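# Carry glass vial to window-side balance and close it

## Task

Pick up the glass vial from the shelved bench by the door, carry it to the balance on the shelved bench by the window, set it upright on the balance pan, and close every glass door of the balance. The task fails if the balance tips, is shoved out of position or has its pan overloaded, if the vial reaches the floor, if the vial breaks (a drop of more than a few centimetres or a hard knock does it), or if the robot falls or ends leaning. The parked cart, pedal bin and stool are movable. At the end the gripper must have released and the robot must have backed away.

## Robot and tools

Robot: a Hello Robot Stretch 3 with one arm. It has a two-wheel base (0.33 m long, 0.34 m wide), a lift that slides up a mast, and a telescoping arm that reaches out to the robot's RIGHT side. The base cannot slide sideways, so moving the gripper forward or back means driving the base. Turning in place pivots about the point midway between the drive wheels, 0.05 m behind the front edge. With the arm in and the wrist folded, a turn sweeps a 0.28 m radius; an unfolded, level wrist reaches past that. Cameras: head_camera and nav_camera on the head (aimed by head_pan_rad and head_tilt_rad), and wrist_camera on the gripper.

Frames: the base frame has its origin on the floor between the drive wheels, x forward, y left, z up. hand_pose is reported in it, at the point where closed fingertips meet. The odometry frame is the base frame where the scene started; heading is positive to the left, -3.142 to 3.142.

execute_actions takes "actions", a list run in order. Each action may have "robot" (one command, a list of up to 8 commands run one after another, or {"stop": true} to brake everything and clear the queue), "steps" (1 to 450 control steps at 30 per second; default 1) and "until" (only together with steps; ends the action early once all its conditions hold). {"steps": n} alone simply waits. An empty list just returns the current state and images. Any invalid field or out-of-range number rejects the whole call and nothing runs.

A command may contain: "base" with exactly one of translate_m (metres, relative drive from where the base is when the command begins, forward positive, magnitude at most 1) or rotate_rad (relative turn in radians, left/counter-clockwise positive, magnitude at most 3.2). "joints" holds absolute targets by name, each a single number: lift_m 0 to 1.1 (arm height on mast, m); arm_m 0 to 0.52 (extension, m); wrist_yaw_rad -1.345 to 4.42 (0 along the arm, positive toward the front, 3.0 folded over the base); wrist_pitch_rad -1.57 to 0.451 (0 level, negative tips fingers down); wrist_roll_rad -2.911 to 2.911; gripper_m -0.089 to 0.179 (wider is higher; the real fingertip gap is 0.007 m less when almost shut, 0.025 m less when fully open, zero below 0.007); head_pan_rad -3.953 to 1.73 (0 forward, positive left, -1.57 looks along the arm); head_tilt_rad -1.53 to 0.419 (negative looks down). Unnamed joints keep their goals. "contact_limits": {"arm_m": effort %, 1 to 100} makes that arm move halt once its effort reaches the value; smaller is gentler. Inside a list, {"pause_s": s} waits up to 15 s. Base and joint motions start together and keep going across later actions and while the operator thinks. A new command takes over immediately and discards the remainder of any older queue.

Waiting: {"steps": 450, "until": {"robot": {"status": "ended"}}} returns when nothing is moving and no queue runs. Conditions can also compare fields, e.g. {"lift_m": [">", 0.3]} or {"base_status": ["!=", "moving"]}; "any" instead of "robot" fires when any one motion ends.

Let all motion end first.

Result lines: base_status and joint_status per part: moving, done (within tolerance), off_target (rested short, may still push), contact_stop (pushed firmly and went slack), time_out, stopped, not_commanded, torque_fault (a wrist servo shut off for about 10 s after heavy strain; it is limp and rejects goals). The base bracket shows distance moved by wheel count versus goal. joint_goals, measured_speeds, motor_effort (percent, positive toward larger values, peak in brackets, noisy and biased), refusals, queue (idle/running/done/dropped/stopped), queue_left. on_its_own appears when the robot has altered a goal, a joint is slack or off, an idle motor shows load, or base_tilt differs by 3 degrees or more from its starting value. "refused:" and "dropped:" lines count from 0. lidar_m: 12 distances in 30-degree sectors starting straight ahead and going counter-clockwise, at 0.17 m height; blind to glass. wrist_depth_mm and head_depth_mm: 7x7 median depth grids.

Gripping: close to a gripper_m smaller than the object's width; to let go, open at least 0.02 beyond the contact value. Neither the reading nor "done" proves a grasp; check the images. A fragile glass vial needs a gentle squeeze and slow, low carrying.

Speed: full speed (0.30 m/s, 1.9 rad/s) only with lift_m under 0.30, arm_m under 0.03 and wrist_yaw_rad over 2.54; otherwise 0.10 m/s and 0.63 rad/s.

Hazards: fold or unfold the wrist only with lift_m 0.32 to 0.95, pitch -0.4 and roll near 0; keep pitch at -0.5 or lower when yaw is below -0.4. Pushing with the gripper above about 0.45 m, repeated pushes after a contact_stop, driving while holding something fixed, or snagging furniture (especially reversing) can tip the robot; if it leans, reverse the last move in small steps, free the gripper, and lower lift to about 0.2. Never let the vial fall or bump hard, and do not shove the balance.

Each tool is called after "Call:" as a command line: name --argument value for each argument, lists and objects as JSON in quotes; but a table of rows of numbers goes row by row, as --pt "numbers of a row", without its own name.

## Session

Call:
execute_actions --actions '[]'

Scene clock: 0.00 s.
robot.base_odometry: x=+0.000 y=+0.000 heading=+0.000 (m, m, rad; robot's odometry frame)
robot.turned_by_wheels: +0.000 (rad since the last result)
robot.turned_by_imu: +0.000 (rad since the last result)
robot.base_tilt: forward=+0.3 right=-2.1 (deg)
robot.lidar_m: 2.05 1.36 1.41 1.91 2.54 1.99 1.40 1.34 1.39 1.92 1.42 1.62
robot.head_depth_mm: 2091 2566 2597 2599 2596 2635 2204 / 2079 2440 2477 2482 2503 2519 2196 / 2049 2301 2321 2314 2330 2358 2188 / 2063 2144 2162 2167 2184 2208 2166 / 1992 2044 2055 2070 2066 2077 2072 / 1907 1929 1940 1954 1969 1968 1962 / 1822 1821 1848 1854 1866 1856 1882
robot.base_status: not_commanded
robot.joint_positions: lift_m=+0.427 arm_m=+0.002 wrist_yaw_rad=+2.979 wrist_pitch_rad=-0.343 wrist_roll_rad=-0.017 gripper_m=+0.037 head_pan_rad=-0.001 head_tilt_rad=-0.022
robot.joint_goals: lift_m=+0.427 arm_m=+0.002 wrist_yaw_rad=+2.979 wrist_pitch_rad=-0.343 wrist_roll_rad=-0.017 gripper_m=+0.037 head_pan_rad=-0.001 head_tilt_rad=-0.022
robot.joint_status: lift_m=not_commanded arm_m=not_commanded wrist_yaw_rad=not_commanded wrist_pitch_rad=not_commanded wrist_roll_rad=not_commanded gripper_m=not_commanded head_pan_rad=not_commanded head_tilt_rad=not_commanded
robot.measured_speeds: translate_m=+0.000 rotate_rad=+0.000 lift_m=+0.000 arm_m=+0.000 wrist_yaw_rad=+0.000 wrist_pitch_rad=+0.000 wrist_roll_rad=+0.000 head_pan_rad=+0.000 head_tilt_rad=+0.000
robot: refusals=0 queue=idle queue_left=0
robot.motor_effort: left_wheel=+0 right_wheel=+0 lift_m=+40 arm_m=-1 wrist_yaw_rad=+0 wrist_pitch_rad=+4 wrist_roll_rad=+0 gripper_m=+0 head_pan_rad=+1 head_tilt_rad=+2 (%)
robot.hand_pose: x=+0.0165 y=+0.0826 z=+0.4571 quat_wxyz=(+0.177, +0.698, +0.066, +0.691) (m; robot's base frame)
robot.wrist_depth_mm: - - - - - - 945 / - - - - - - - / - - - - - - - / - - - - - - - / 828 808 - 843 837 816 839 / 691 674 - 688 673 678 679 / 570 577 577 579 576 585 591
pictures: head_camera (sideways: a quarter turn clockwise sets it upright), nav_camera (sideways: a quarter turn counterclockwise sets it upright), wrist_camera
Images, in order (width x height): head_camera 896x504, nav_camera 672x504, wrist_camera 644x364.

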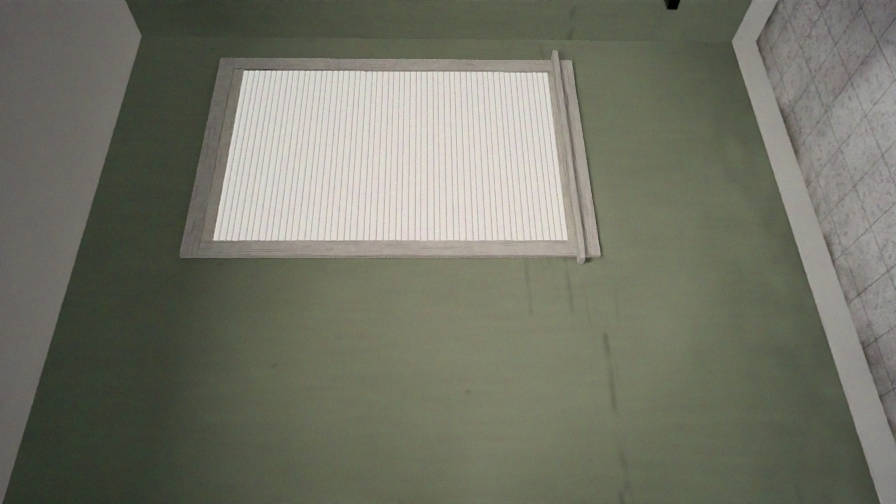

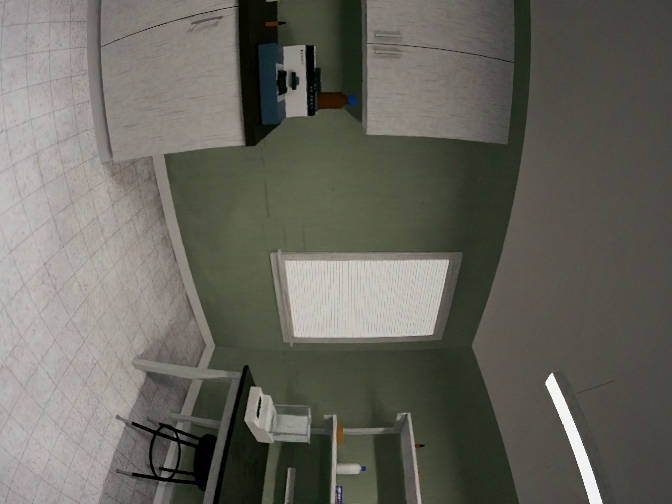

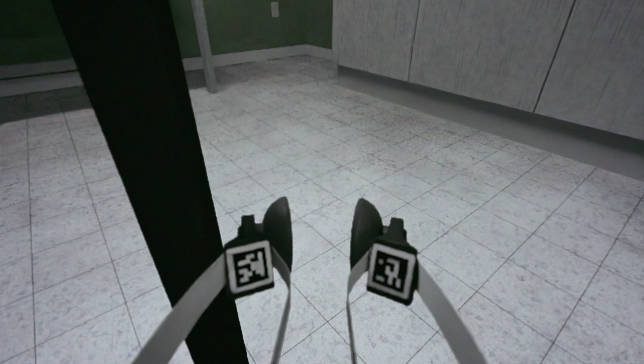

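Call:
execute_actions --actions '[{"robot":{"joints":{"head_pan_rad":-0.6,"head_tilt_rad":-0.4,"lift_m":0.28}},"steps":450,"until":{"robot":{"status":"ended"}}}]'

Call:
zoom_image --camera "head_camera" --region '[180,130,430,380]'

Call:
execute_actions --actions '[{"robot":{"base":{"rotate_rad":2.06},"joints":{"head_pan_rad":0}},"steps":450,"until":{"robot":{"status":"ended"}}}]'

Scene clock: 3.20 s.
robot.base_odometry: x=+0.000 y=+0.000 heading=+0.000 (m, m, rad; robot's odometry frame)
robot.turned_by_wheels: +0.000 (rad since the last result)
robot.turned_by_imu: -0.001 (rad since the last result)
robot.base_tilt: forward=+0.4 right=-2.1 (deg)
robot.lidar_m: 2.05 1.36 1.41 1.91 2.53 1.99 1.40 1.34 1.39 1.92 1.42 1.62
robot.head_depth_mm: 1761 1848 1962 1454 2181 1735 1415 / 1844 1924 2028 1550 2199 1737 1416 / 1911 2006 2106 1671 2173 1743 1416 / 2001 2110 2160 1677 2169 1743 1420 / 2096 2200 1858 2580 2273 1739 1413 / 2175 2356 2502 1807 2169 1746 1419 / 2312 2460 2592 2752 2283 1742 1423
robot.base_status: not_commanded
robot.joint_positions: lift_m=+0.280 arm_m=+0.002 wrist_yaw_rad=+2.979 wrist_pitch_rad=-0.343 wrist_roll_rad=-0.017 gripper_m=+0.037 head_pan_rad=-0.593 head_tilt_rad=-0.395
robot.joint_goals: lift_m=+0.280 arm_m=+0.002 wrist_yaw_rad=+2.979 wrist_pitch_rad=-0.343 wrist_roll_rad=-0.017 gripper_m=+0.037 head_pan_rad=-0.600 head_tilt_rad=-0.400
robot.joint_status: lift_m=done arm_m=not_commanded wrist_yaw_rad=not_commanded wrist_pitch_rad=not_commanded wrist_roll_rad=not_commanded gripper_m=not_commanded head_pan_rad=done head_tilt_rad=done
robot.measured_speeds: translate_m=+0.000 rotate_rad=+0.000 lift_m=+0.000 arm_m=+0.000 wrist_yaw_rad=+0.000 wrist_pitch_rad=+0.000 wrist_roll_rad=+0.000 head_pan_rad=+0.000 head_tilt_rad=+0.000
robot: refusals=0 queue=done queue_left=0
robot.motor_effort: left_wheel=+0(0) right_wheel=+0(0) lift_m=+27(38) arm_m=+0(0) wrist_yaw_rad=+0(0) wrist_pitch_rad=+4(4) wrist_roll_rad=+0(0) gripper_m=+1(0) head_pan_rad=-3(32) head_tilt_rad=-3(27) (%)
robot.hand_pose: x=+0.0165 y=+0.0826 z=+0.3101 quat_wxyz=(+0.177, +0.698, +0.066, +0.691) (m; robot's base frame)
robot.wrist_depth_mm: - - - - - - 985 / - - - - - - - / - - - - - - - / 771 769 771 782 769 788 772 / 604 611 - 607 632 617 619 / 506 502 - 530 497 508 511 / 447 - - - 434 431 429
pictures: head_camera (sideways: a quarter turn clockwise sets it upright), nav_camera (sideways: a quarter turn counterclockwise sets it upright), wrist_camera
Images, in order (width x height): head_camera 896x504, nav_camera 672x504, wrist_camera 644x364.

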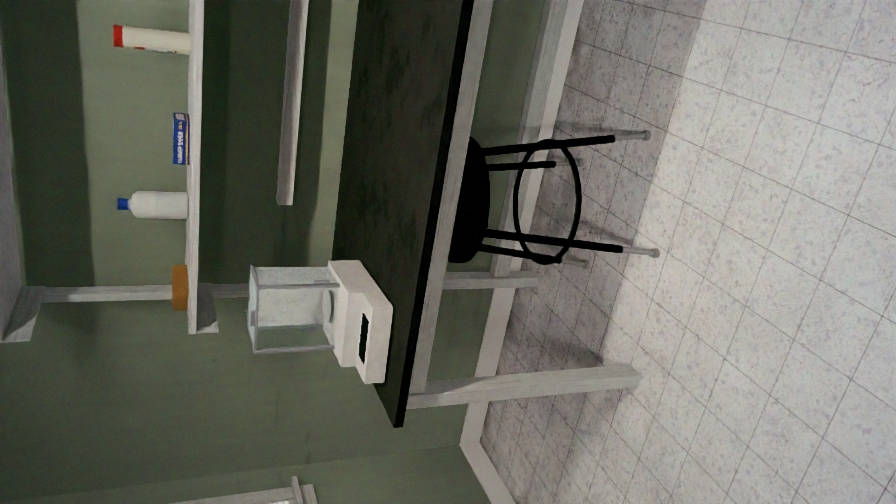

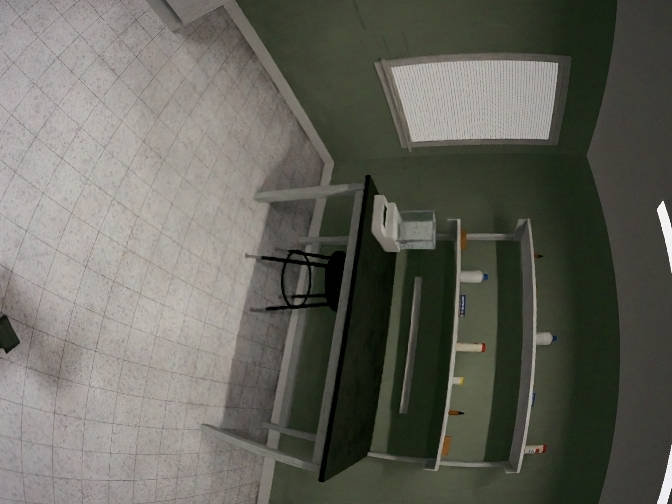

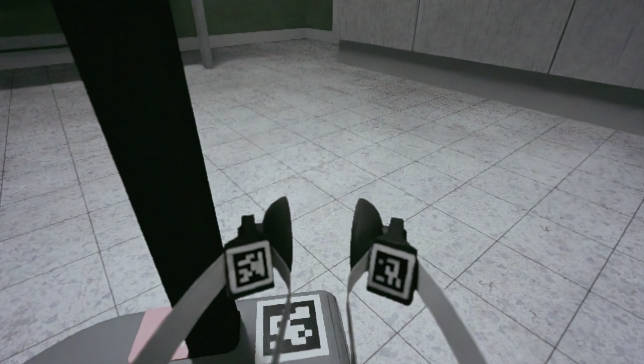

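Region (180, 130, 430, 380) of head_camera's 896x504 image, scaled by 2.016, with more detail than that image has.

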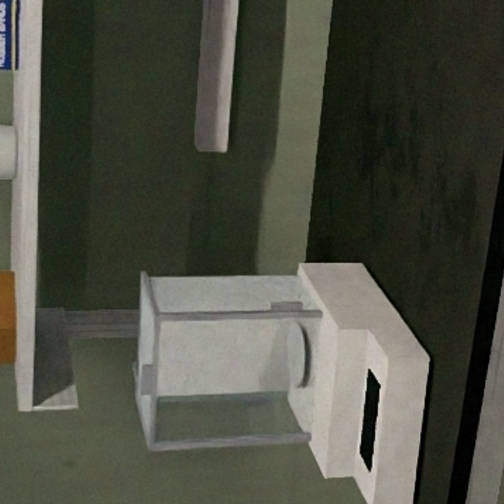

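Scene clock: 5.63 s.
robot.base_odometry: x=+0.000 y=+0.000 heading=+2.060 (m, m, rad; robot's odometry frame)
robot.turned_by_wheels: +2.060 (rad since the last result)
robot.turned_by_imu: +2.055 (rad since the last result)
robot.base_tilt: forward=+0.3 right=-2.2 (deg)
robot.lidar_m: 2.52 1.99 1.42 1.34 1.36 1.80 1.42 1.61 2.08 1.36 1.39 1.82
robot.head_depth_mm: 2269 2410 2566 2731 2254 1740 1421 / 2274 2381 2392 2723 2164 1744 1412 / 2245 2399 2377 2719 2235 1741 1417 / 2234 2374 2391 2726 2261 1737 1414 / 2211 2353 2378 2697 2257 1735 1414 / 2201 2326 2366 2673 2273 1742 1424 / 2176 2287 2411 2646 2276 1739 1416
robot.base_status: done (rotate_rad +2.0599 of +2.0600)
robot.joint_positions: lift_m=+0.280 arm_m=+0.002 wrist_yaw_rad=+2.979 wrist_pitch_rad=-0.343 wrist_roll_rad=-0.017 gripper_m=+0.037 head_pan_rad=-0.007 head_tilt_rad=-0.396
robot.joint_goals: lift_m=+0.280 arm_m=+0.002 wrist_yaw_rad=+2.979 wrist_pitch_rad=-0.343 wrist_roll_rad=-0.017 gripper_m=+0.037 head_pan_rad=+0.000 head_tilt_rad=-0.400
robot.joint_status: lift_m=done arm_m=not_commanded wrist_yaw_rad=not_commanded wrist_pitch_rad=not_commanded wrist_roll_rad=not_commanded gripper_m=not_commanded head_pan_rad=done head_tilt_rad=done
robot.measured_speeds: translate_m=+0.000 rotate_rad=+0.000 lift_m=+0.000 arm_m=+0.000 wrist_yaw_rad=+0.000 wrist_pitch_rad=+0.000 wrist_roll_rad=+0.000 head_pan_rad=+0.000 head_tilt_rad=+0.000
robot: refusals=0 queue=done queue_left=0
robot.motor_effort: left_wheel=-2(8) right_wheel=+2(11) lift_m=+27(27) arm_m=-1(0) wrist_yaw_rad=-1(0) wrist_pitch_rad=+4(4) wrist_roll_rad=+0(0) gripper_m=+0(0) head_pan_rad=+4(30) head_tilt_rad=-2(3) (%)
robot.hand_pose: x=+0.0165 y=+0.0826 z=+0.3101 quat_wxyz=(+0.177, +0.698, +0.066, +0.691) (m; robot's base frame)
robot.wrist_depth_mm: - - - - - - - / - - - - - - - / - - - - - - - / 755 719 770 746 774 770 777 / 624 603 - 619 640 611 624 / 505 504 - 514 502 502 513 / 448 - - - 428 432 438
pictures: head_camera (sideways: a quarter turn clockwise sets it upright), nav_camera (sideways: a quarter turn counterclockwise sets it upright), wrist_camera
Images, in order (width x height): head_camera 896x504, nav_camera 672x504, wrist_camera 644x364.

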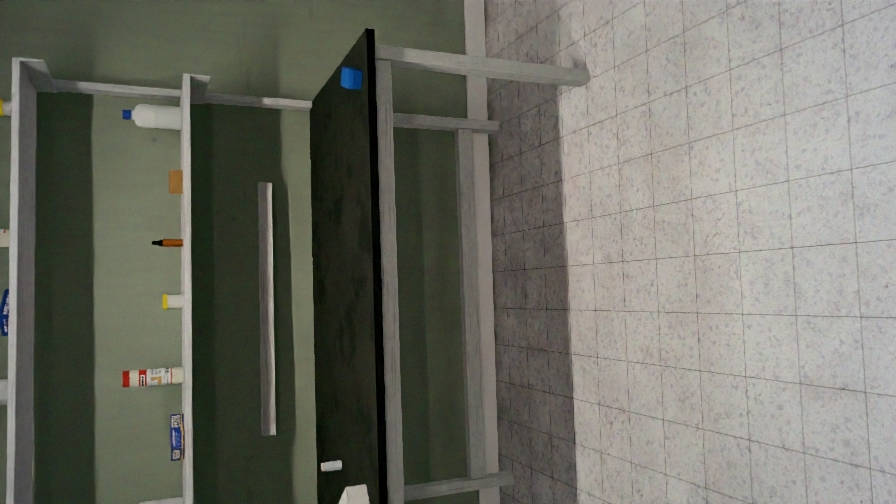

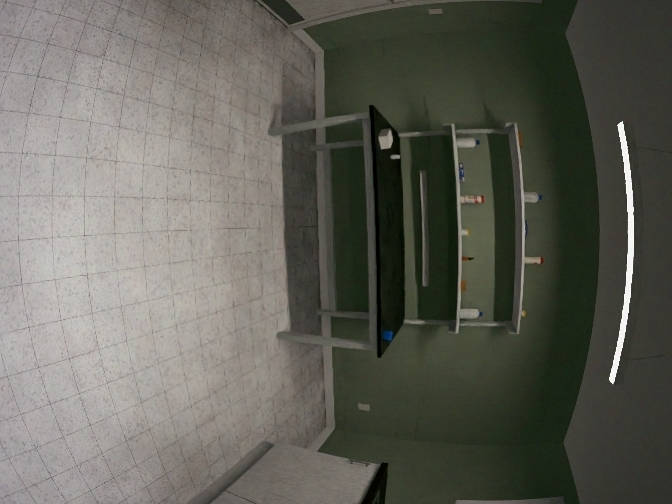

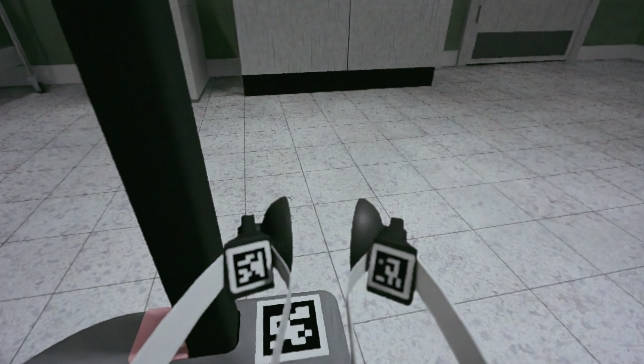

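Call:
execute_actions --actions '[{"robot":[{"base":{"rotate_rad":0.34},"joints":{"head_pan_rad":-1.57,"head_tilt_rad":-0.6}},{"base":{"translate_m":1.0}},{"base":{"translate_m":0.52}},{"base":{"rotate_rad":1.57}},{"joints":{"lift_m":0.85}},{"joints":{"wrist_yaw_rad":0,"gripper_m":0.11,"wrist_pitch_rad":-0.1}},{"joints":{"lift_m":0.76,"arm_m":0.15}}],"steps":450},{"steps":450,"until":{"robot":{"status":"ended"}}}]'

Scene clock: 29.50 s.
robot.base_odometry: x=-1.121 y=+1.027 heading=-2.313 (m, m, rad; robot's odometry frame)
robot.turned_by_wheels: +1.910 (rad since the last result)
robot.turned_by_imu: +1.896 (rad since the last result)
robot.base_tilt: forward=+0.4 right=-2.2 (deg)
robot.lidar_m: 1.18 1.11 1.94 2.84 2.05 1.78 1.17 1.24 1.06 1.06 0.50 1.38
robot.head_depth_mm: 726 1036 1132 931 735 - - / 928 1060 1151 933 736 - 1184 / 946 1092 1180 937 758 - 1196 / 816 1104 1199 934 667 622 1218 / 877 1146 1281 936 679 637 1247 / 1074 1195 1335 1479 735 656 867 / 1107 1231 1381 1580 1722 657 1248
robot.base_status: done (rotate_rad +1.5699 of +1.5700)
robot.joint_positions: lift_m=+0.760 arm_m=+0.150 wrist_yaw_rad=+0.001 wrist_pitch_rad=-0.115 wrist_roll_rad=-0.017 gripper_m=+0.110 head_pan_rad=-1.563 head_tilt_rad=-0.593
robot.joint_goals: lift_m=+0.760 arm_m=+0.150 wrist_yaw_rad=+0.000 wrist_pitch_rad=-0.100 wrist_roll_rad=-0.017 gripper_m=+0.110 head_pan_rad=-1.570 head_tilt_rad=-0.600
robot.joint_status: lift_m=done arm_m=done wrist_yaw_rad=done wrist_pitch_rad=done wrist_roll_rad=not_commanded gripper_m=done head_pan_rad=done head_tilt_rad=done
robot.measured_speeds: translate_m=+0.000 rotate_rad=+0.000 lift_m=+0.000 arm_m=+0.000 wrist_yaw_rad=+0.000 wrist_pitch_rad=+0.000 wrist_roll_rad=+0.000 head_pan_rad=+0.000 head_tilt_rad=+0.000
robot: refusals=0 queue=done queue_left=0
robot.motor_effort: left_wheel=-2(9) right_wheel=+2(12) lift_m=+26(52) arm_m=+4(4) wrist_yaw_rad=-2(4) wrist_pitch_rad=+5(8) wrist_roll_rad=+0(0) gripper_m=+0(81) head_pan_rad=-3(38) head_tilt_rad=-4(23) (%)
robot.hand_pose: x=-0.0211 y=-0.5463 z=+0.8457 quat_wxyz=(+0.712, +0.042, -0.700, -0.040) (m; robot's base frame)
robot.wrist_depth_mm: 890 870 787 716 680 621 594 / - 919 850 764 710 600 555 / - 960 893 766 735 690 652 / - - 476 474 478 487 499 / - 329 218 324 327 341 328 / 238 152 153 243 240 258 248 / 193 122 128 196 197 198 198
pictures: head_camera (sideways: a quarter turn clockwise sets it upright), nav_camera (sideways: a quarter turn counterclockwise sets it upright), wrist_camera
Images, in order (width x height): head_camera 896x504, nav_camera 672x504, wrist_camera 644x364.

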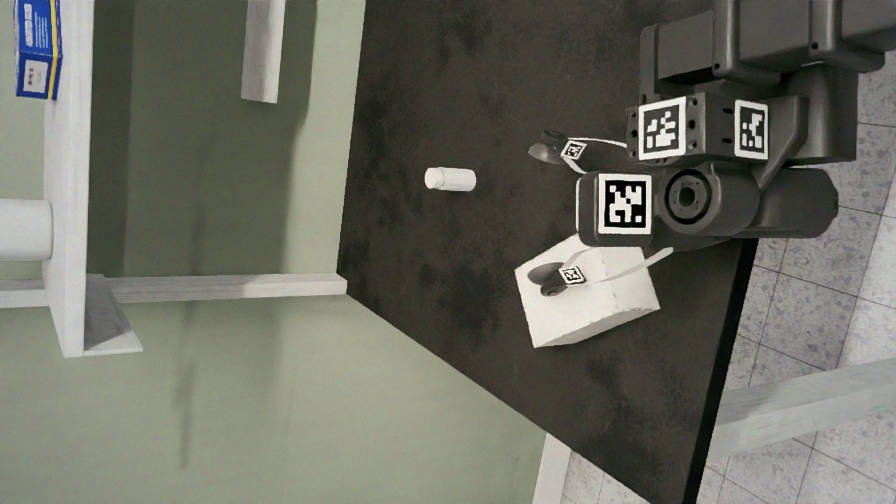

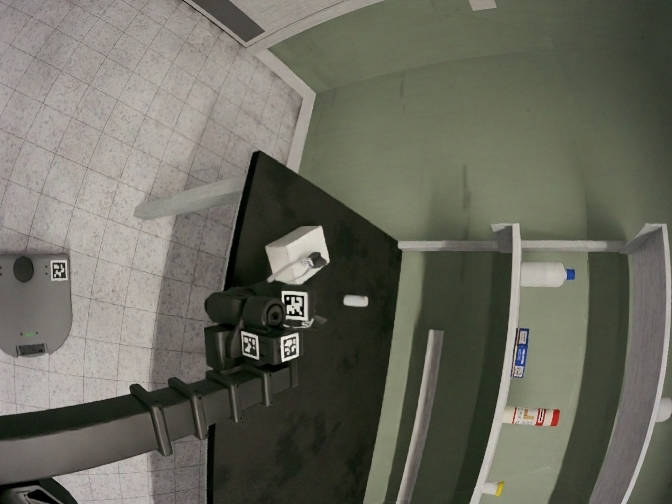

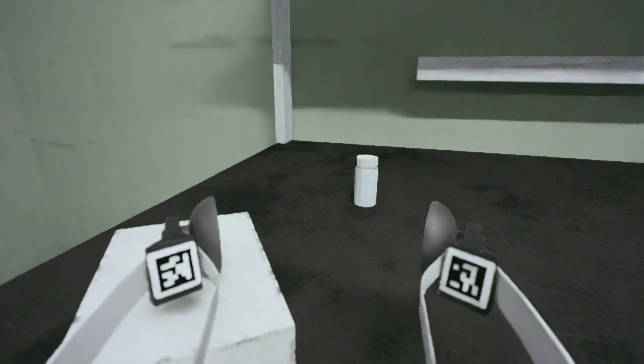

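Call:
execute_actions --actions '[{"robot":[{"joints":{"lift_m":0.78}},{"base":{"translate_m":-0.1},"joints":{"wrist_yaw_rad":0.2,"arm_m":0.3}},{"joints":{"lift_m":0.72,"arm_m":0.375}}],"steps":450,"until":{"robot":{"status":"ended"}}}]'

Scene clock: 35.37 s.
robot.base_odometry: x=-1.053 y=+1.101 heading=-2.313 (m, m, rad; robot's odometry frame)
robot.turned_by_wheels: +0.000 (rad since the last result)
robot.turned_by_imu: -0.001 (rad since the last result)
robot.base_tilt: forward=+0.4 right=-2.0 (deg)
robot.lidar_m: 1.24 1.20 2.05 3.13 1.94 1.68 1.07 1.21 1.04 1.03 0.55 1.47
robot.head_depth_mm: 902 1015 1103 929 733 628 - / 737 1031 1137 968 - 607 1174 / 910 1070 1156 971 683 606 1197 / 951 1104 1183 969 712 607 1218 / 814 1102 1177 935 714 605 1239 / 888 1166 1306 936 656 622 1249 / 1071 1197 1354 1498 736 639 879
robot.base_status: done (translate_m -0.1000 of -0.1000)
robot.joint_positions: lift_m=+0.720 arm_m=+0.375 wrist_yaw_rad=+0.199 wrist_pitch_rad=-0.115 wrist_roll_rad=-0.017 gripper_m=+0.110 head_pan_rad=-1.563 head_tilt_rad=-0.593
robot.joint_goals: lift_m=+0.720 arm_m=+0.375 wrist_yaw_rad=+0.200 wrist_pitch_rad=-0.100 wrist_roll_rad=-0.017 gripper_m=+0.110 head_pan_rad=-1.570 head_tilt_rad=-0.600
robot.joint_status: lift_m=done arm_m=done wrist_yaw_rad=done wrist_pitch_rad=done wrist_roll_rad=not_commanded gripper_m=done head_pan_rad=done head_tilt_rad=done
robot.measured_speeds: translate_m=+0.000 rotate_rad=+0.000 lift_m=+0.000 arm_m=+0.000 wrist_yaw_rad=+0.000 wrist_pitch_rad=+0.000 wrist_roll_rad=+0.000 head_pan_rad=+0.000 head_tilt_rad=+0.000
robot: refusals=0 queue=done queue_left=0
robot.motor_effort: left_wheel=-2(6) right_wheel=+2(4) lift_m=+27(56) arm_m=+3(2) wrist_yaw_rad=+0(1) wrist_pitch_rad=+5(5) wrist_roll_rad=+0(0) gripper_m=+1(1) head_pan_rad=-3(3) head_tilt_rad=-4(4) (%)
robot.hand_pose: x=+0.0282 y=-0.7664 z=+0.8056 quat_wxyz=(+0.713, +0.111, -0.692, +0.030) (m; robot's base frame)
robot.wrist_depth_mm: 891 762 644 531 487 371 337 / 953 801 675 560 504 449 411 / - 860 731 572 520 476 421 / - 886 351 351 354 362 364 / 234 236 238 167 242 250 245 / 177 178 179 172 177 192 183 / 148 143 145 144 145 146 147
pictures: head_camera (sideways: a quarter turn clockwise sets it upright), nav_camera (sideways: a quarter turn counterclockwise sets it upright), wrist_camera
Images, in order (width x height): head_camera 896x504, nav_camera 672x504, wrist_camera 644x364.

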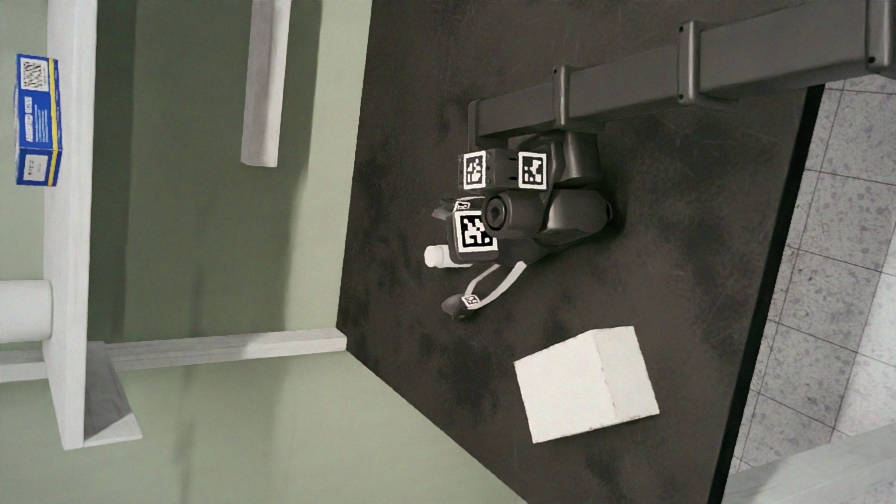

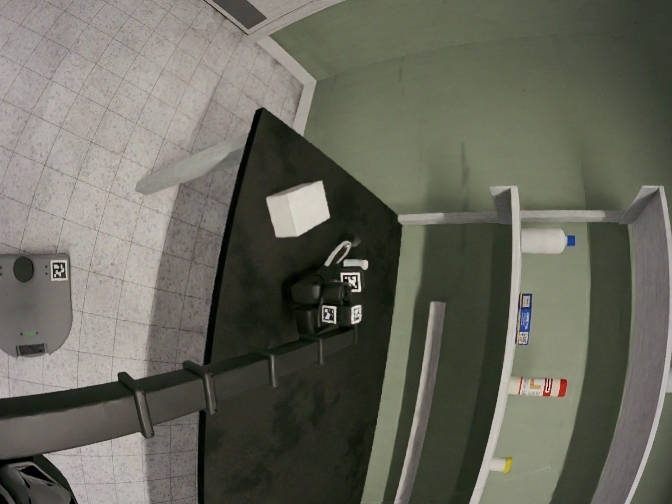

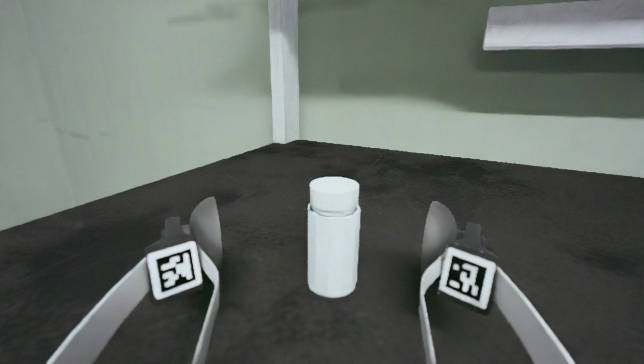

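Call:
execute_actions --actions '[{"robot":[{"joints":{"arm_m":0.387,"wrist_yaw_rad":0.19}},{"joints":{"gripper_m":-0.015}},{"joints":{"lift_m":0.74}}],"steps":450,"until":{"robot":{"status":"ended"}}}]'

Call:
execute_actions --actions '[{"robot":[{"joints":{"arm_m":0.0,"lift_m":0.84,"wrist_yaw_rad":0}},{"base":{"rotate_rad":1.875},"joints":{"wrist_yaw_rad":2.65}},{"joints":{"lift_m":0.29,"head_pan_rad":-0.7}},{"base":{"translate_m":1}},{"base":{"translate_m":1}},{"base":{"translate_m":1}}],"steps":450},{"steps":450,"until":{"robot":{"status":"ended"}}},{"steps":450,"until":{"robot":{"status":"ended"}}}]'

Scene clock: 40.50 s.
robot.base_odometry: x=-1.053 y=+1.101 heading=-2.313 (m, m, rad; robot's odometry frame)
robot.turned_by_wheels: +0.000 (rad since the last result)
robot.turned_by_imu: -0.001 (rad since the last result)
robot.base_tilt: forward=+0.4 right=-2.0 (deg)
robot.lidar_m: 1.23 1.20 2.05 3.12 1.95 1.68 1.07 1.22 1.04 1.03 0.55 1.47
robot.head_depth_mm: 905 1015 1104 932 734 - - / 736 1026 1134 968 - 590 1173 / 910 1064 1153 1011 693 606 1196 / 952 1100 1189 1015 712 606 1217 / 813 1102 1179 934 712 606 1244 / 888 1166 1305 933 655 623 1249 / 1071 1198 1350 1509 736 639 881
robot.base_status: done (translate_m -0.1000 of -0.1000)
robot.joint_positions: lift_m=+0.740 arm_m=+0.387 wrist_yaw_rad=+0.192 wrist_pitch_rad=-0.116 wrist_roll_rad=-0.017 gripper_m=-0.014 head_pan_rad=-1.563 head_tilt_rad=-0.593
robot.joint_goals: lift_m=+0.740 arm_m=+0.387 wrist_yaw_rad=+0.190 wrist_pitch_rad=-0.100 wrist_roll_rad=-0.017 gripper_m=-0.015 head_pan_rad=-1.570 head_tilt_rad=-0.600
robot.joint_status: lift_m=done arm_m=done wrist_yaw_rad=done wrist_pitch_rad=done wrist_roll_rad=not_commanded gripper_m=done head_pan_rad=done head_tilt_rad=done
robot.measured_speeds: translate_m=+0.000 rotate_rad=+0.000 lift_m=+0.000 arm_m=+0.000 wrist_yaw_rad=+0.000 wrist_pitch_rad=+0.000 wrist_roll_rad=+0.000 head_pan_rad=+0.000 head_tilt_rad=+0.000
robot: refusals=0 queue=done queue_left=0
robot.motor_effort: left_wheel=-2(2) right_wheel=+2(2) lift_m=+52(57) arm_m=+3(4) wrist_yaw_rad=-2(2) wrist_pitch_rad=+4(5) wrist_roll_rad=+0(0) gripper_m=-15(89) head_pan_rad=-3(3) head_tilt_rad=-4(4) (%)
robot.hand_pose: x=+0.0267 y=-0.7787 z=+0.8248 quat_wxyz=(+0.713, +0.108, -0.692, +0.028) (m; robot's base frame)
robot.wrist_depth_mm: 893 744 622 537 479 404 340 / 944 793 660 557 504 441 399 / - 824 704 580 522 462 416 / - 925 408 411 416 422 408 / - 272 283 148 289 281 284 / 207 207 199 157 213 211 213 / 166 167 167 168 169 170 171
pictures: head_camera (sideways: a quarter turn clockwise sets it upright), nav_camera (sideways: a quarter turn counterclockwise sets it upright), wrist_camera
Images, in order (width x height): head_camera 896x504, nav_camera 672x504, wrist_camera 644x364.

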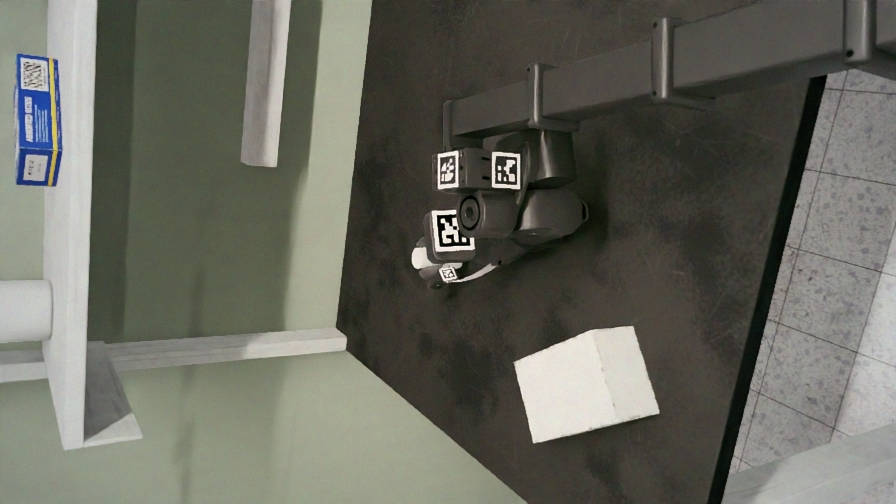

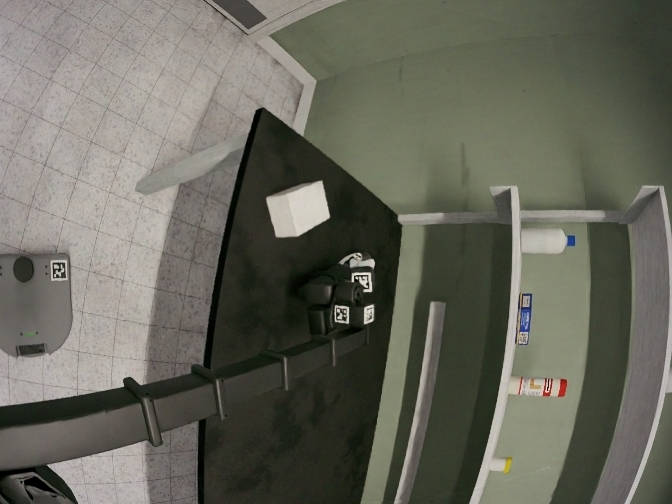

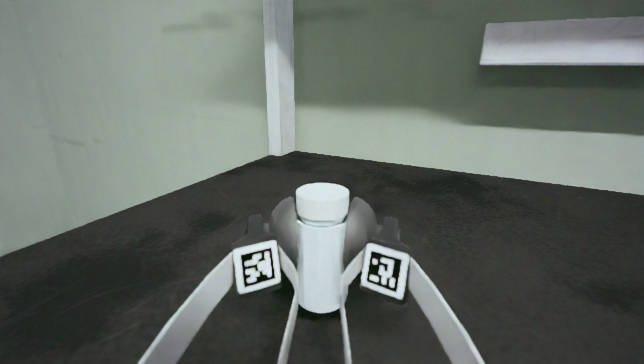

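Scene clock: 69.10 s.
robot.base_odometry: x=+1.663 y=-0.173 heading=-0.438 (m, m, rad; robot's odometry frame)
robot.turned_by_wheels: +1.875 (rad since the last result)
robot.turned_by_imu: +1.866 (rad since the last result)
robot.base_tilt: forward=+0.4 right=-2.1 (deg)
robot.lidar_m: 0.97 0.73 0.71 0.74 0.83 0.81 3.55 2.69 1.63 0.69 0.34 0.95
robot.head_depth_mm: 912 1029 689 737 611 563 516 / 710 1025 665 726 641 597 527 / 662 1009 1108 898 741 1366 1243 / 814 958 1070 1133 1357 1428 1245 / 889 977 1085 1220 1400 1463 1244 / 878 962 1071 1201 1368 1459 1247 / 865 947 1054 1181 1334 1460 1247
robot.base_status: done (translate_m +1.0000 of +1.0000)
robot.joint_positions: lift_m=+0.290 arm_m=+0.003 wrist_yaw_rad=+2.648 wrist_pitch_rad=-0.116 wrist_roll_rad=-0.017 gripper_m=-0.014 head_pan_rad=-0.707 head_tilt_rad=-0.594
robot.joint_goals: lift_m=+0.290 arm_m=+0.000 wrist_yaw_rad=+2.650 wrist_pitch_rad=-0.100 wrist_roll_rad=-0.017 gripper_m=-0.015 head_pan_rad=-0.700 head_tilt_rad=-0.600
robot.joint_status: lift_m=done arm_m=done wrist_yaw_rad=done wrist_pitch_rad=done wrist_roll_rad=not_commanded gripper_m=done head_pan_rad=done head_tilt_rad=done
robot.measured_speeds: translate_m=+0.000 rotate_rad=+0.000 lift_m=+0.000 arm_m=+0.000 wrist_yaw_rad=+0.000 wrist_pitch_rad=+0.000 wrist_roll_rad=+0.000 head_pan_rad=+0.000 head_tilt_rad=+0.000
robot: refusals=0 queue=done queue_left=0
robot.motor_effort: left_wheel=-1(6) right_wheel=+1(10) lift_m=+27(55) arm_m=-3(4) wrist_yaw_rad=+1(5) wrist_pitch_rad=+5(5) wrist_roll_rad=+0(0) gripper_m=-15(15) head_pan_rad=+4(39) head_tilt_rad=-4(4) (%)
robot.hand_pose: x=+0.0979 y=+0.0739 z=+0.3755 quat_wxyz=(+0.214, +0.689, -0.130, +0.681) (m; robot's base frame)
robot.wrist_depth_mm: 694 679 655 655 635 617 625 / 745 722 719 690 676 658 648 / 785 753 732 727 724 698 681 / 804 787 780 748 755 726 736 / 830 825 809 148 799 755 751 / 695 699 647 158 702 692 705 / 544 554 552 564 554 567 551
pictures: head_camera (sideways: a quarter turn clockwise sets it upright), nav_camera (sideways: a quarter turn counterclockwise sets it upright), wrist_camera
Images, in order (width x height): head_camera 896x504, nav_camera 672x504, wrist_camera 644x364.

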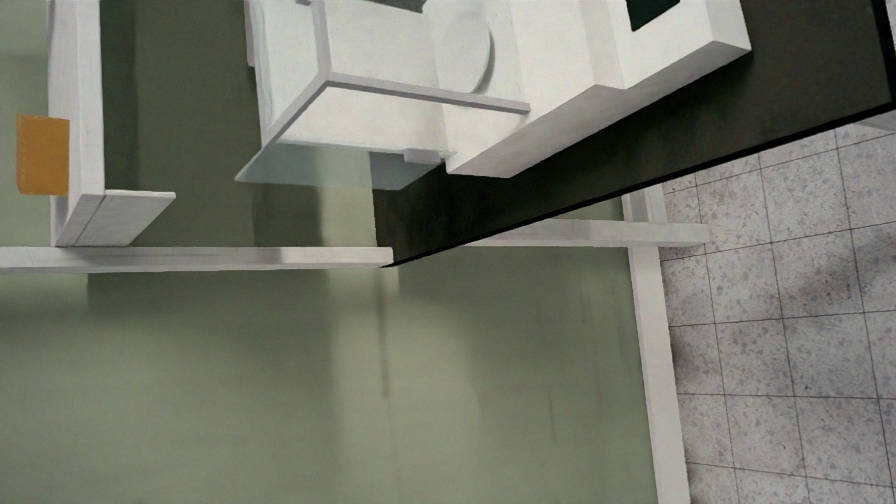

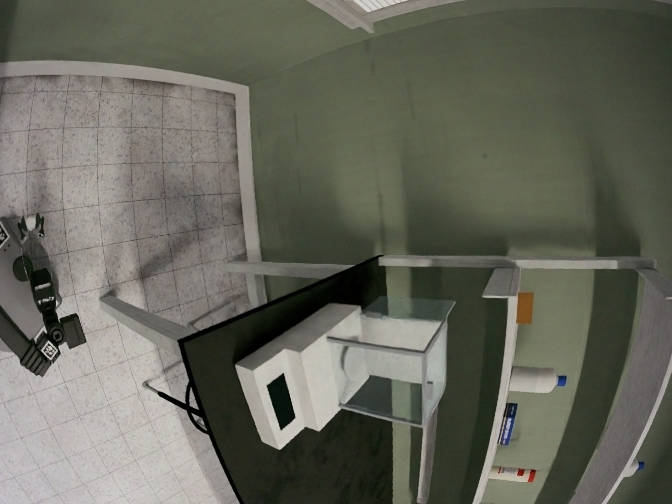

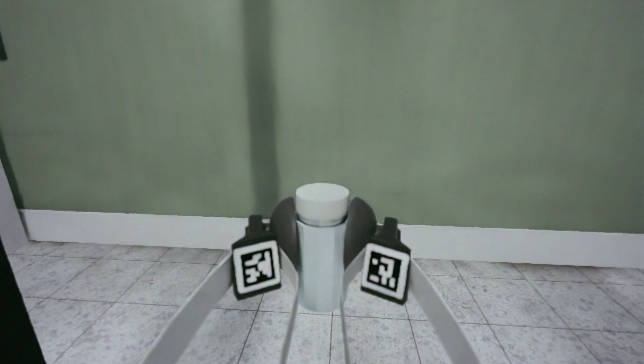

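Call:
execute_actions --actions '[{"robot":[{"base":{"translate_m":0.65},"joints":{"head_pan_rad":-1.57,"head_tilt_rad":-0.6}},{"base":{"rotate_rad":-0.53},"joints":{"wrist_yaw_rad":0,"lift_m":0.86}}],"steps":450,"until":{"robot":{"status":"ended"}}}]'

Scene clock: 79.90 s.
robot.base_odometry: x=+2.252 y=-0.449 heading=-0.968 (m, m, rad; robot's odometry frame)
robot.turned_by_wheels: -0.530 (rad since the last result)
robot.turned_by_imu: -0.534 (rad since the last result)
robot.base_tilt: forward=+0.3 right=-2.1 (deg)
robot.lidar_m: 0.53 0.51 0.38 0.37 0.38 0.53 1.36 4.35 0.55 0.74 0.63 0.55
robot.head_depth_mm: 2839 3111 2953 932 693 732 - / 2850 2911 1273 827 682 1361 - / 2880 2698 1152 733 648 - - / 2885 3050 1211 738 662 1173 1224 / 2777 2737 1216 709 673 1364 1238 / 1160 1773 1278 937 737 1391 1246 / 724 453 1310 933 737 1294 1172
robot.base_status: done (rotate_rad -0.5299 of -0.5300)
robot.joint_positions: lift_m=+0.860 arm_m=+0.003 wrist_yaw_rad=+0.002 wrist_pitch_rad=-0.116 wrist_roll_rad=-0.017 gripper_m=-0.014 head_pan_rad=-1.563 head_tilt_rad=-0.594
robot.joint_goals: lift_m=+0.860 arm_m=+0.000 wrist_yaw_rad=+0.000 wrist_pitch_rad=-0.100 wrist_roll_rad=-0.017 gripper_m=-0.015 head_pan_rad=-1.570 head_tilt_rad=-0.600
robot.joint_status: lift_m=done arm_m=done wrist_yaw_rad=done wrist_pitch_rad=done wrist_roll_rad=not_commanded gripper_m=done head_pan_rad=done head_tilt_rad=done
robot.measured_speeds: translate_m=+0.000 rotate_rad=+0.000 lift_m=+0.000 arm_m=+0.000 wrist_yaw_rad=+0.000 wrist_pitch_rad=+0.000 wrist_roll_rad=+0.000 head_pan_rad=+0.000 head_tilt_rad=+0.000
robot: refusals=0 queue=done queue_left=0
robot.motor_effort: left_wheel=+1(7) right_wheel=-2(9) lift_m=+52(55) arm_m=-4(4) wrist_yaw_rad=-1(2) wrist_pitch_rad=+5(5) wrist_roll_rad=+0(0) gripper_m=-14(15) head_pan_rad=-3(41) head_tilt_rad=-3(4) (%)
robot.hand_pose: x=-0.0208 y=-0.3995 z=+0.9447 quat_wxyz=(+0.712, +0.043, -0.700, -0.040) (m; robot's base frame)
robot.wrist_depth_mm: 582 811 423 - - - - / 594 838 421 - - - - / 560 803 415 - - - - / 590 764 417 445 791 - - / 520 517 339 148 382 - - / 387 394 339 158 346 386 - / 316 313 319 319 317 322 -
pictures: head_camera (sideways: a quarter turn clockwise sets it upright), nav_camera (sideways: a quarter turn counterclockwise sets it upright), wrist_camera
Images, in order (width x height): head_camera 896x504, nav_camera 672x504, wrist_camera 644x364.

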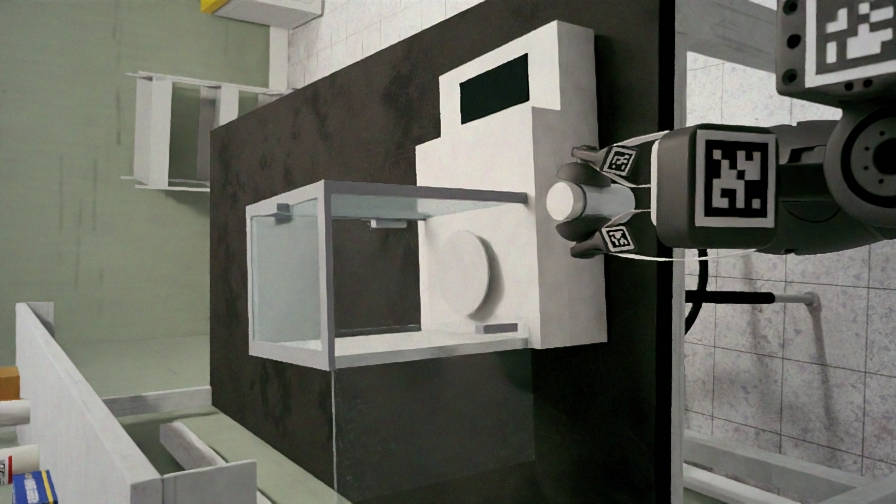

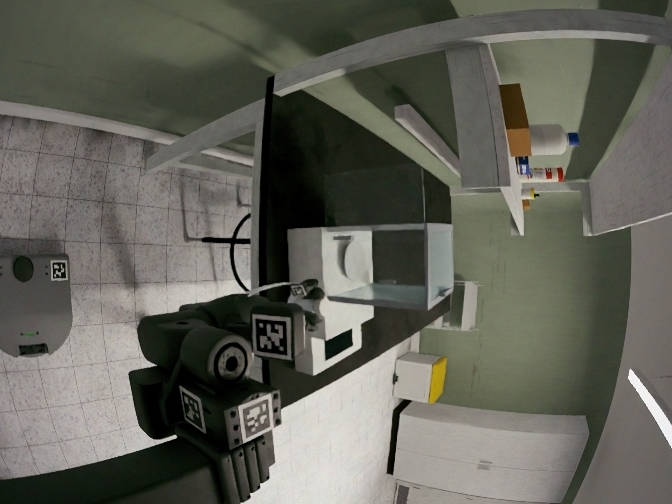

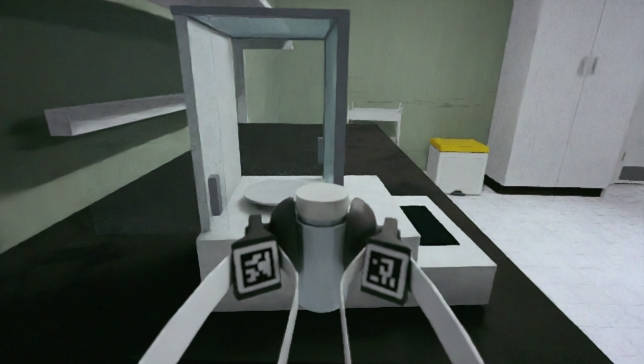

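Call:
execute_actions --actions '[{"robot":[{"base":{"translate_m":0.04},"joints":{"arm_m":0.08}},{"joints":{"arm_m":0.145}}],"steps":450,"until":{"robot":{"status":"ended"}}}]'

Scene clock: 84.00 s.
robot.base_odometry: x=+2.274 y=-0.482 heading=-0.968 (m, m, rad; robot's odometry frame)
robot.turned_by_wheels: +0.000 (rad since the last result)
robot.turned_by_imu: -0.001 (rad since the last result)
robot.base_tilt: forward=+0.2 right=-2.1 (deg)
robot.lidar_m: 0.49 0.51 0.37 0.36 0.38 0.53 1.40 4.26 0.57 0.74 0.60 0.51
robot.head_depth_mm: 2843 3120 3053 931 - - 939 / 2864 2918 1273 793 - - 1246 / 2880 2715 1155 781 - - 1244 / 2888 2984 1278 795 667 1206 1247 / 2761 2537 1214 866 714 1391 1242 / 725 1620 1273 933 735 1361 1246 / 657 432 1218 934 734 1244 1081
robot.base_status: done (translate_m +0.0400 of +0.0400)
robot.joint_positions: lift_m=+0.860 arm_m=+0.145 wrist_yaw_rad=+0.002 wrist_pitch_rad=-0.116 wrist_roll_rad=-0.017 gripper_m=-0.014 head_pan_rad=-1.563 head_tilt_rad=-0.594
robot.joint_goals: lift_m=+0.860 arm_m=+0.145 wrist_yaw_rad=+0.000 wrist_pitch_rad=-0.100 wrist_roll_rad=-0.017 gripper_m=-0.015 head_pan_rad=-1.570 head_tilt_rad=-0.600
robot.joint_status: lift_m=done arm_m=done wrist_yaw_rad=done wrist_pitch_rad=done wrist_roll_rad=not_commanded gripper_m=done head_pan_rad=done head_tilt_rad=done
robot.measured_speeds: translate_m=+0.000 rotate_rad=+0.000 lift_m=+0.000 arm_m=+0.000 wrist_yaw_rad=+0.000 wrist_pitch_rad=+0.000 wrist_roll_rad=+0.000 head_pan_rad=+0.000 head_tilt_rad=+0.000
robot: refusals=0 queue=done queue_left=0
robot.motor_effort: left_wheel=+1(5) right_wheel=-2(4) lift_m=+52(52) arm_m=+3(5) wrist_yaw_rad=-2(2) wrist_pitch_rad=+5(5) wrist_roll_rad=+0(0) gripper_m=-15(15) head_pan_rad=-3(3) head_tilt_rad=-4(4) (%)
robot.hand_pose: x=-0.0210 y=-0.5413 z=+0.9447 quat_wxyz=(+0.712, +0.042, -0.700, -0.040) (m; robot's base frame)
robot.wrist_depth_mm: 548 155 289 - - - - / 551 172 294 - - - - / 484 551 290 - - - - / 553 663 289 700 714 - - / 518 482 246 147 299 573 - / 388 388 222 158 248 287 - / 316 313 196 197 192 199 259
pictures: head_camera (sideways: a quarter turn clockwise sets it upright), nav_camera (sideways: a quarter turn counterclockwise sets it upright), wrist_camera
Images, in order (width x height): head_camera 896x504, nav_camera 672x504, wrist_camera 644x364.

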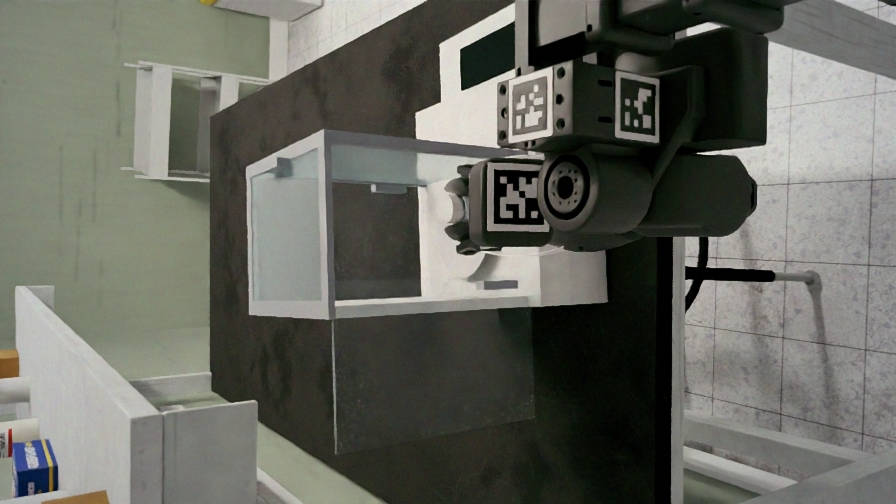

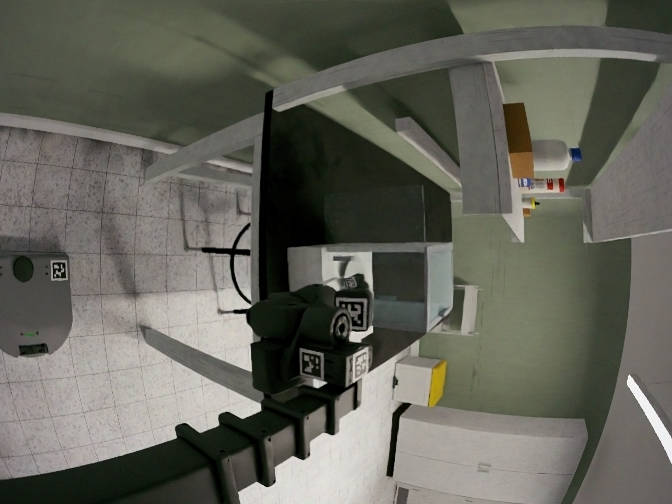

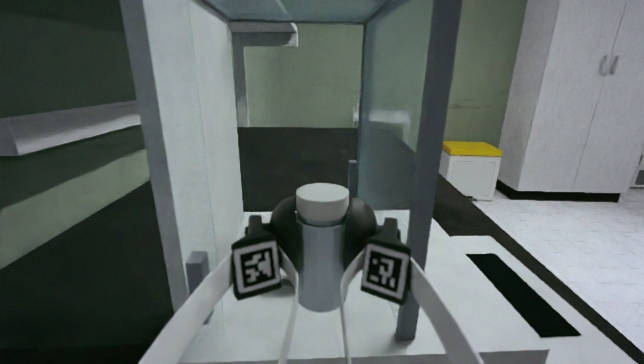

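Call:
execute_actions --actions '[{"robot":[{"base":{"translate_m":0.008}},{"joints":{"arm_m":0.245},"contact_limits":{"arm_m":12}},{"joints":{"lift_m":0.84}}],"steps":450,"until":{"robot":{"status":"ended"}}}]'

Scene clock: 89.47 s.
robot.base_odometry: x=+2.279 y=-0.489 heading=-0.968 (m, m, rad; robot's odometry frame)
robot.turned_by_wheels: +0.000 (rad since the last result)
robot.turned_by_imu: -0.001 (rad since the last result)
robot.base_tilt: forward=+0.3 right=-2.0 (deg)
robot.lidar_m: 0.48 0.50 0.38 0.36 0.38 0.53 1.41 4.25 0.57 0.74 0.60 0.50
robot.head_depth_mm: 2807 3116 3036 964 - 1378 955 / 2846 2880 1215 1009 - 1360 1242 / 2860 2933 1153 - - 1360 1245 / 2890 2995 1279 778 668 1203 1247 / 2504 2512 1214 899 713 1399 1245 / 722 452 1280 934 735 1360 1245 / 632 432 1259 935 736 1231 1024
robot.base_status: done (translate_m +0.0080 of +0.0080)
robot.joint_positions: lift_m=+0.840 arm_m=+0.245 wrist_yaw_rad=+0.002 wrist_pitch_rad=-0.116 wrist_roll_rad=-0.017 gripper_m=-0.014 head_pan_rad=-1.563 head_tilt_rad=-0.594
robot.joint_goals: lift_m=+0.840 arm_m=+0.245 wrist_yaw_rad=+0.000 wrist_pitch_rad=-0.100 wrist_roll_rad=-0.017 gripper_m=-0.015 head_pan_rad=-1.570 head_tilt_rad=-0.600
robot.joint_status: lift_m=done arm_m=done wrist_yaw_rad=done wrist_pitch_rad=done wrist_roll_rad=not_commanded gripper_m=done head_pan_rad=done head_tilt_rad=done
robot.measured_speeds: translate_m=+0.000 rotate_rad=+0.000 lift_m=+0.000 arm_m=+0.000 wrist_yaw_rad=+0.000 wrist_pitch_rad=+0.000 wrist_roll_rad=+0.000 head_pan_rad=+0.000 head_tilt_rad=+0.000
robot: refusals=0 queue=done queue_left=0
robot.motor_effort: left_wheel=+1(5) right_wheel=-2(6) lift_m=+27(52) arm_m=+4(4) wrist_yaw_rad=-1(2) wrist_pitch_rad=+5(5) wrist_roll_rad=+0(0) gripper_m=-15(14) head_pan_rad=-3(3) head_tilt_rad=-3(3) (%)
robot.contact_limits: arm_m 12 (drawing in: default 18, maximum 29; extending or still: default 24, maximum 40)
robot.hand_pose: x=-0.0211 y=-0.6413 z=+0.9255 quat_wxyz=(+0.712, +0.042, -0.700, -0.040) (m; robot's base frame)
robot.wrist_depth_mm: 95 129 - - - - - / 95 129 - - - - - / 95 129 - - - - - / 95 128 644 705 638 - 64 / 95 128 242 148 482 497 64 / 94 128 185 158 216 229 65 / 94 118 160 155 166 174 70
pictures: head_camera (sideways: a quarter turn clockwise sets it upright), nav_camera (sideways: a quarter turn counterclockwise sets it upright), wrist_camera
Images, in order (width x height): head_camera 896x504, nav_camera 672x504, wrist_camera 644x364.

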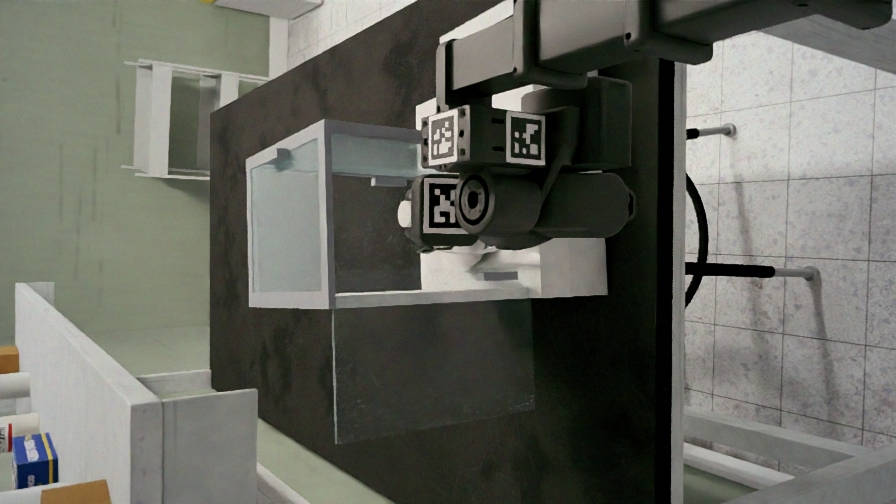

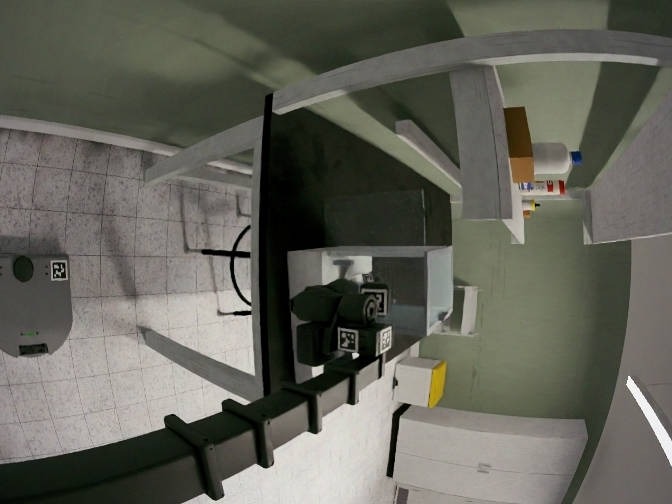

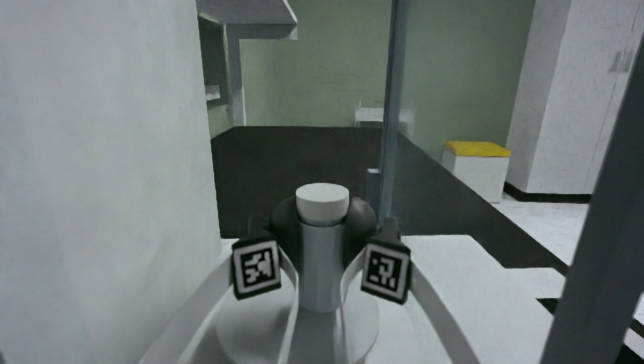

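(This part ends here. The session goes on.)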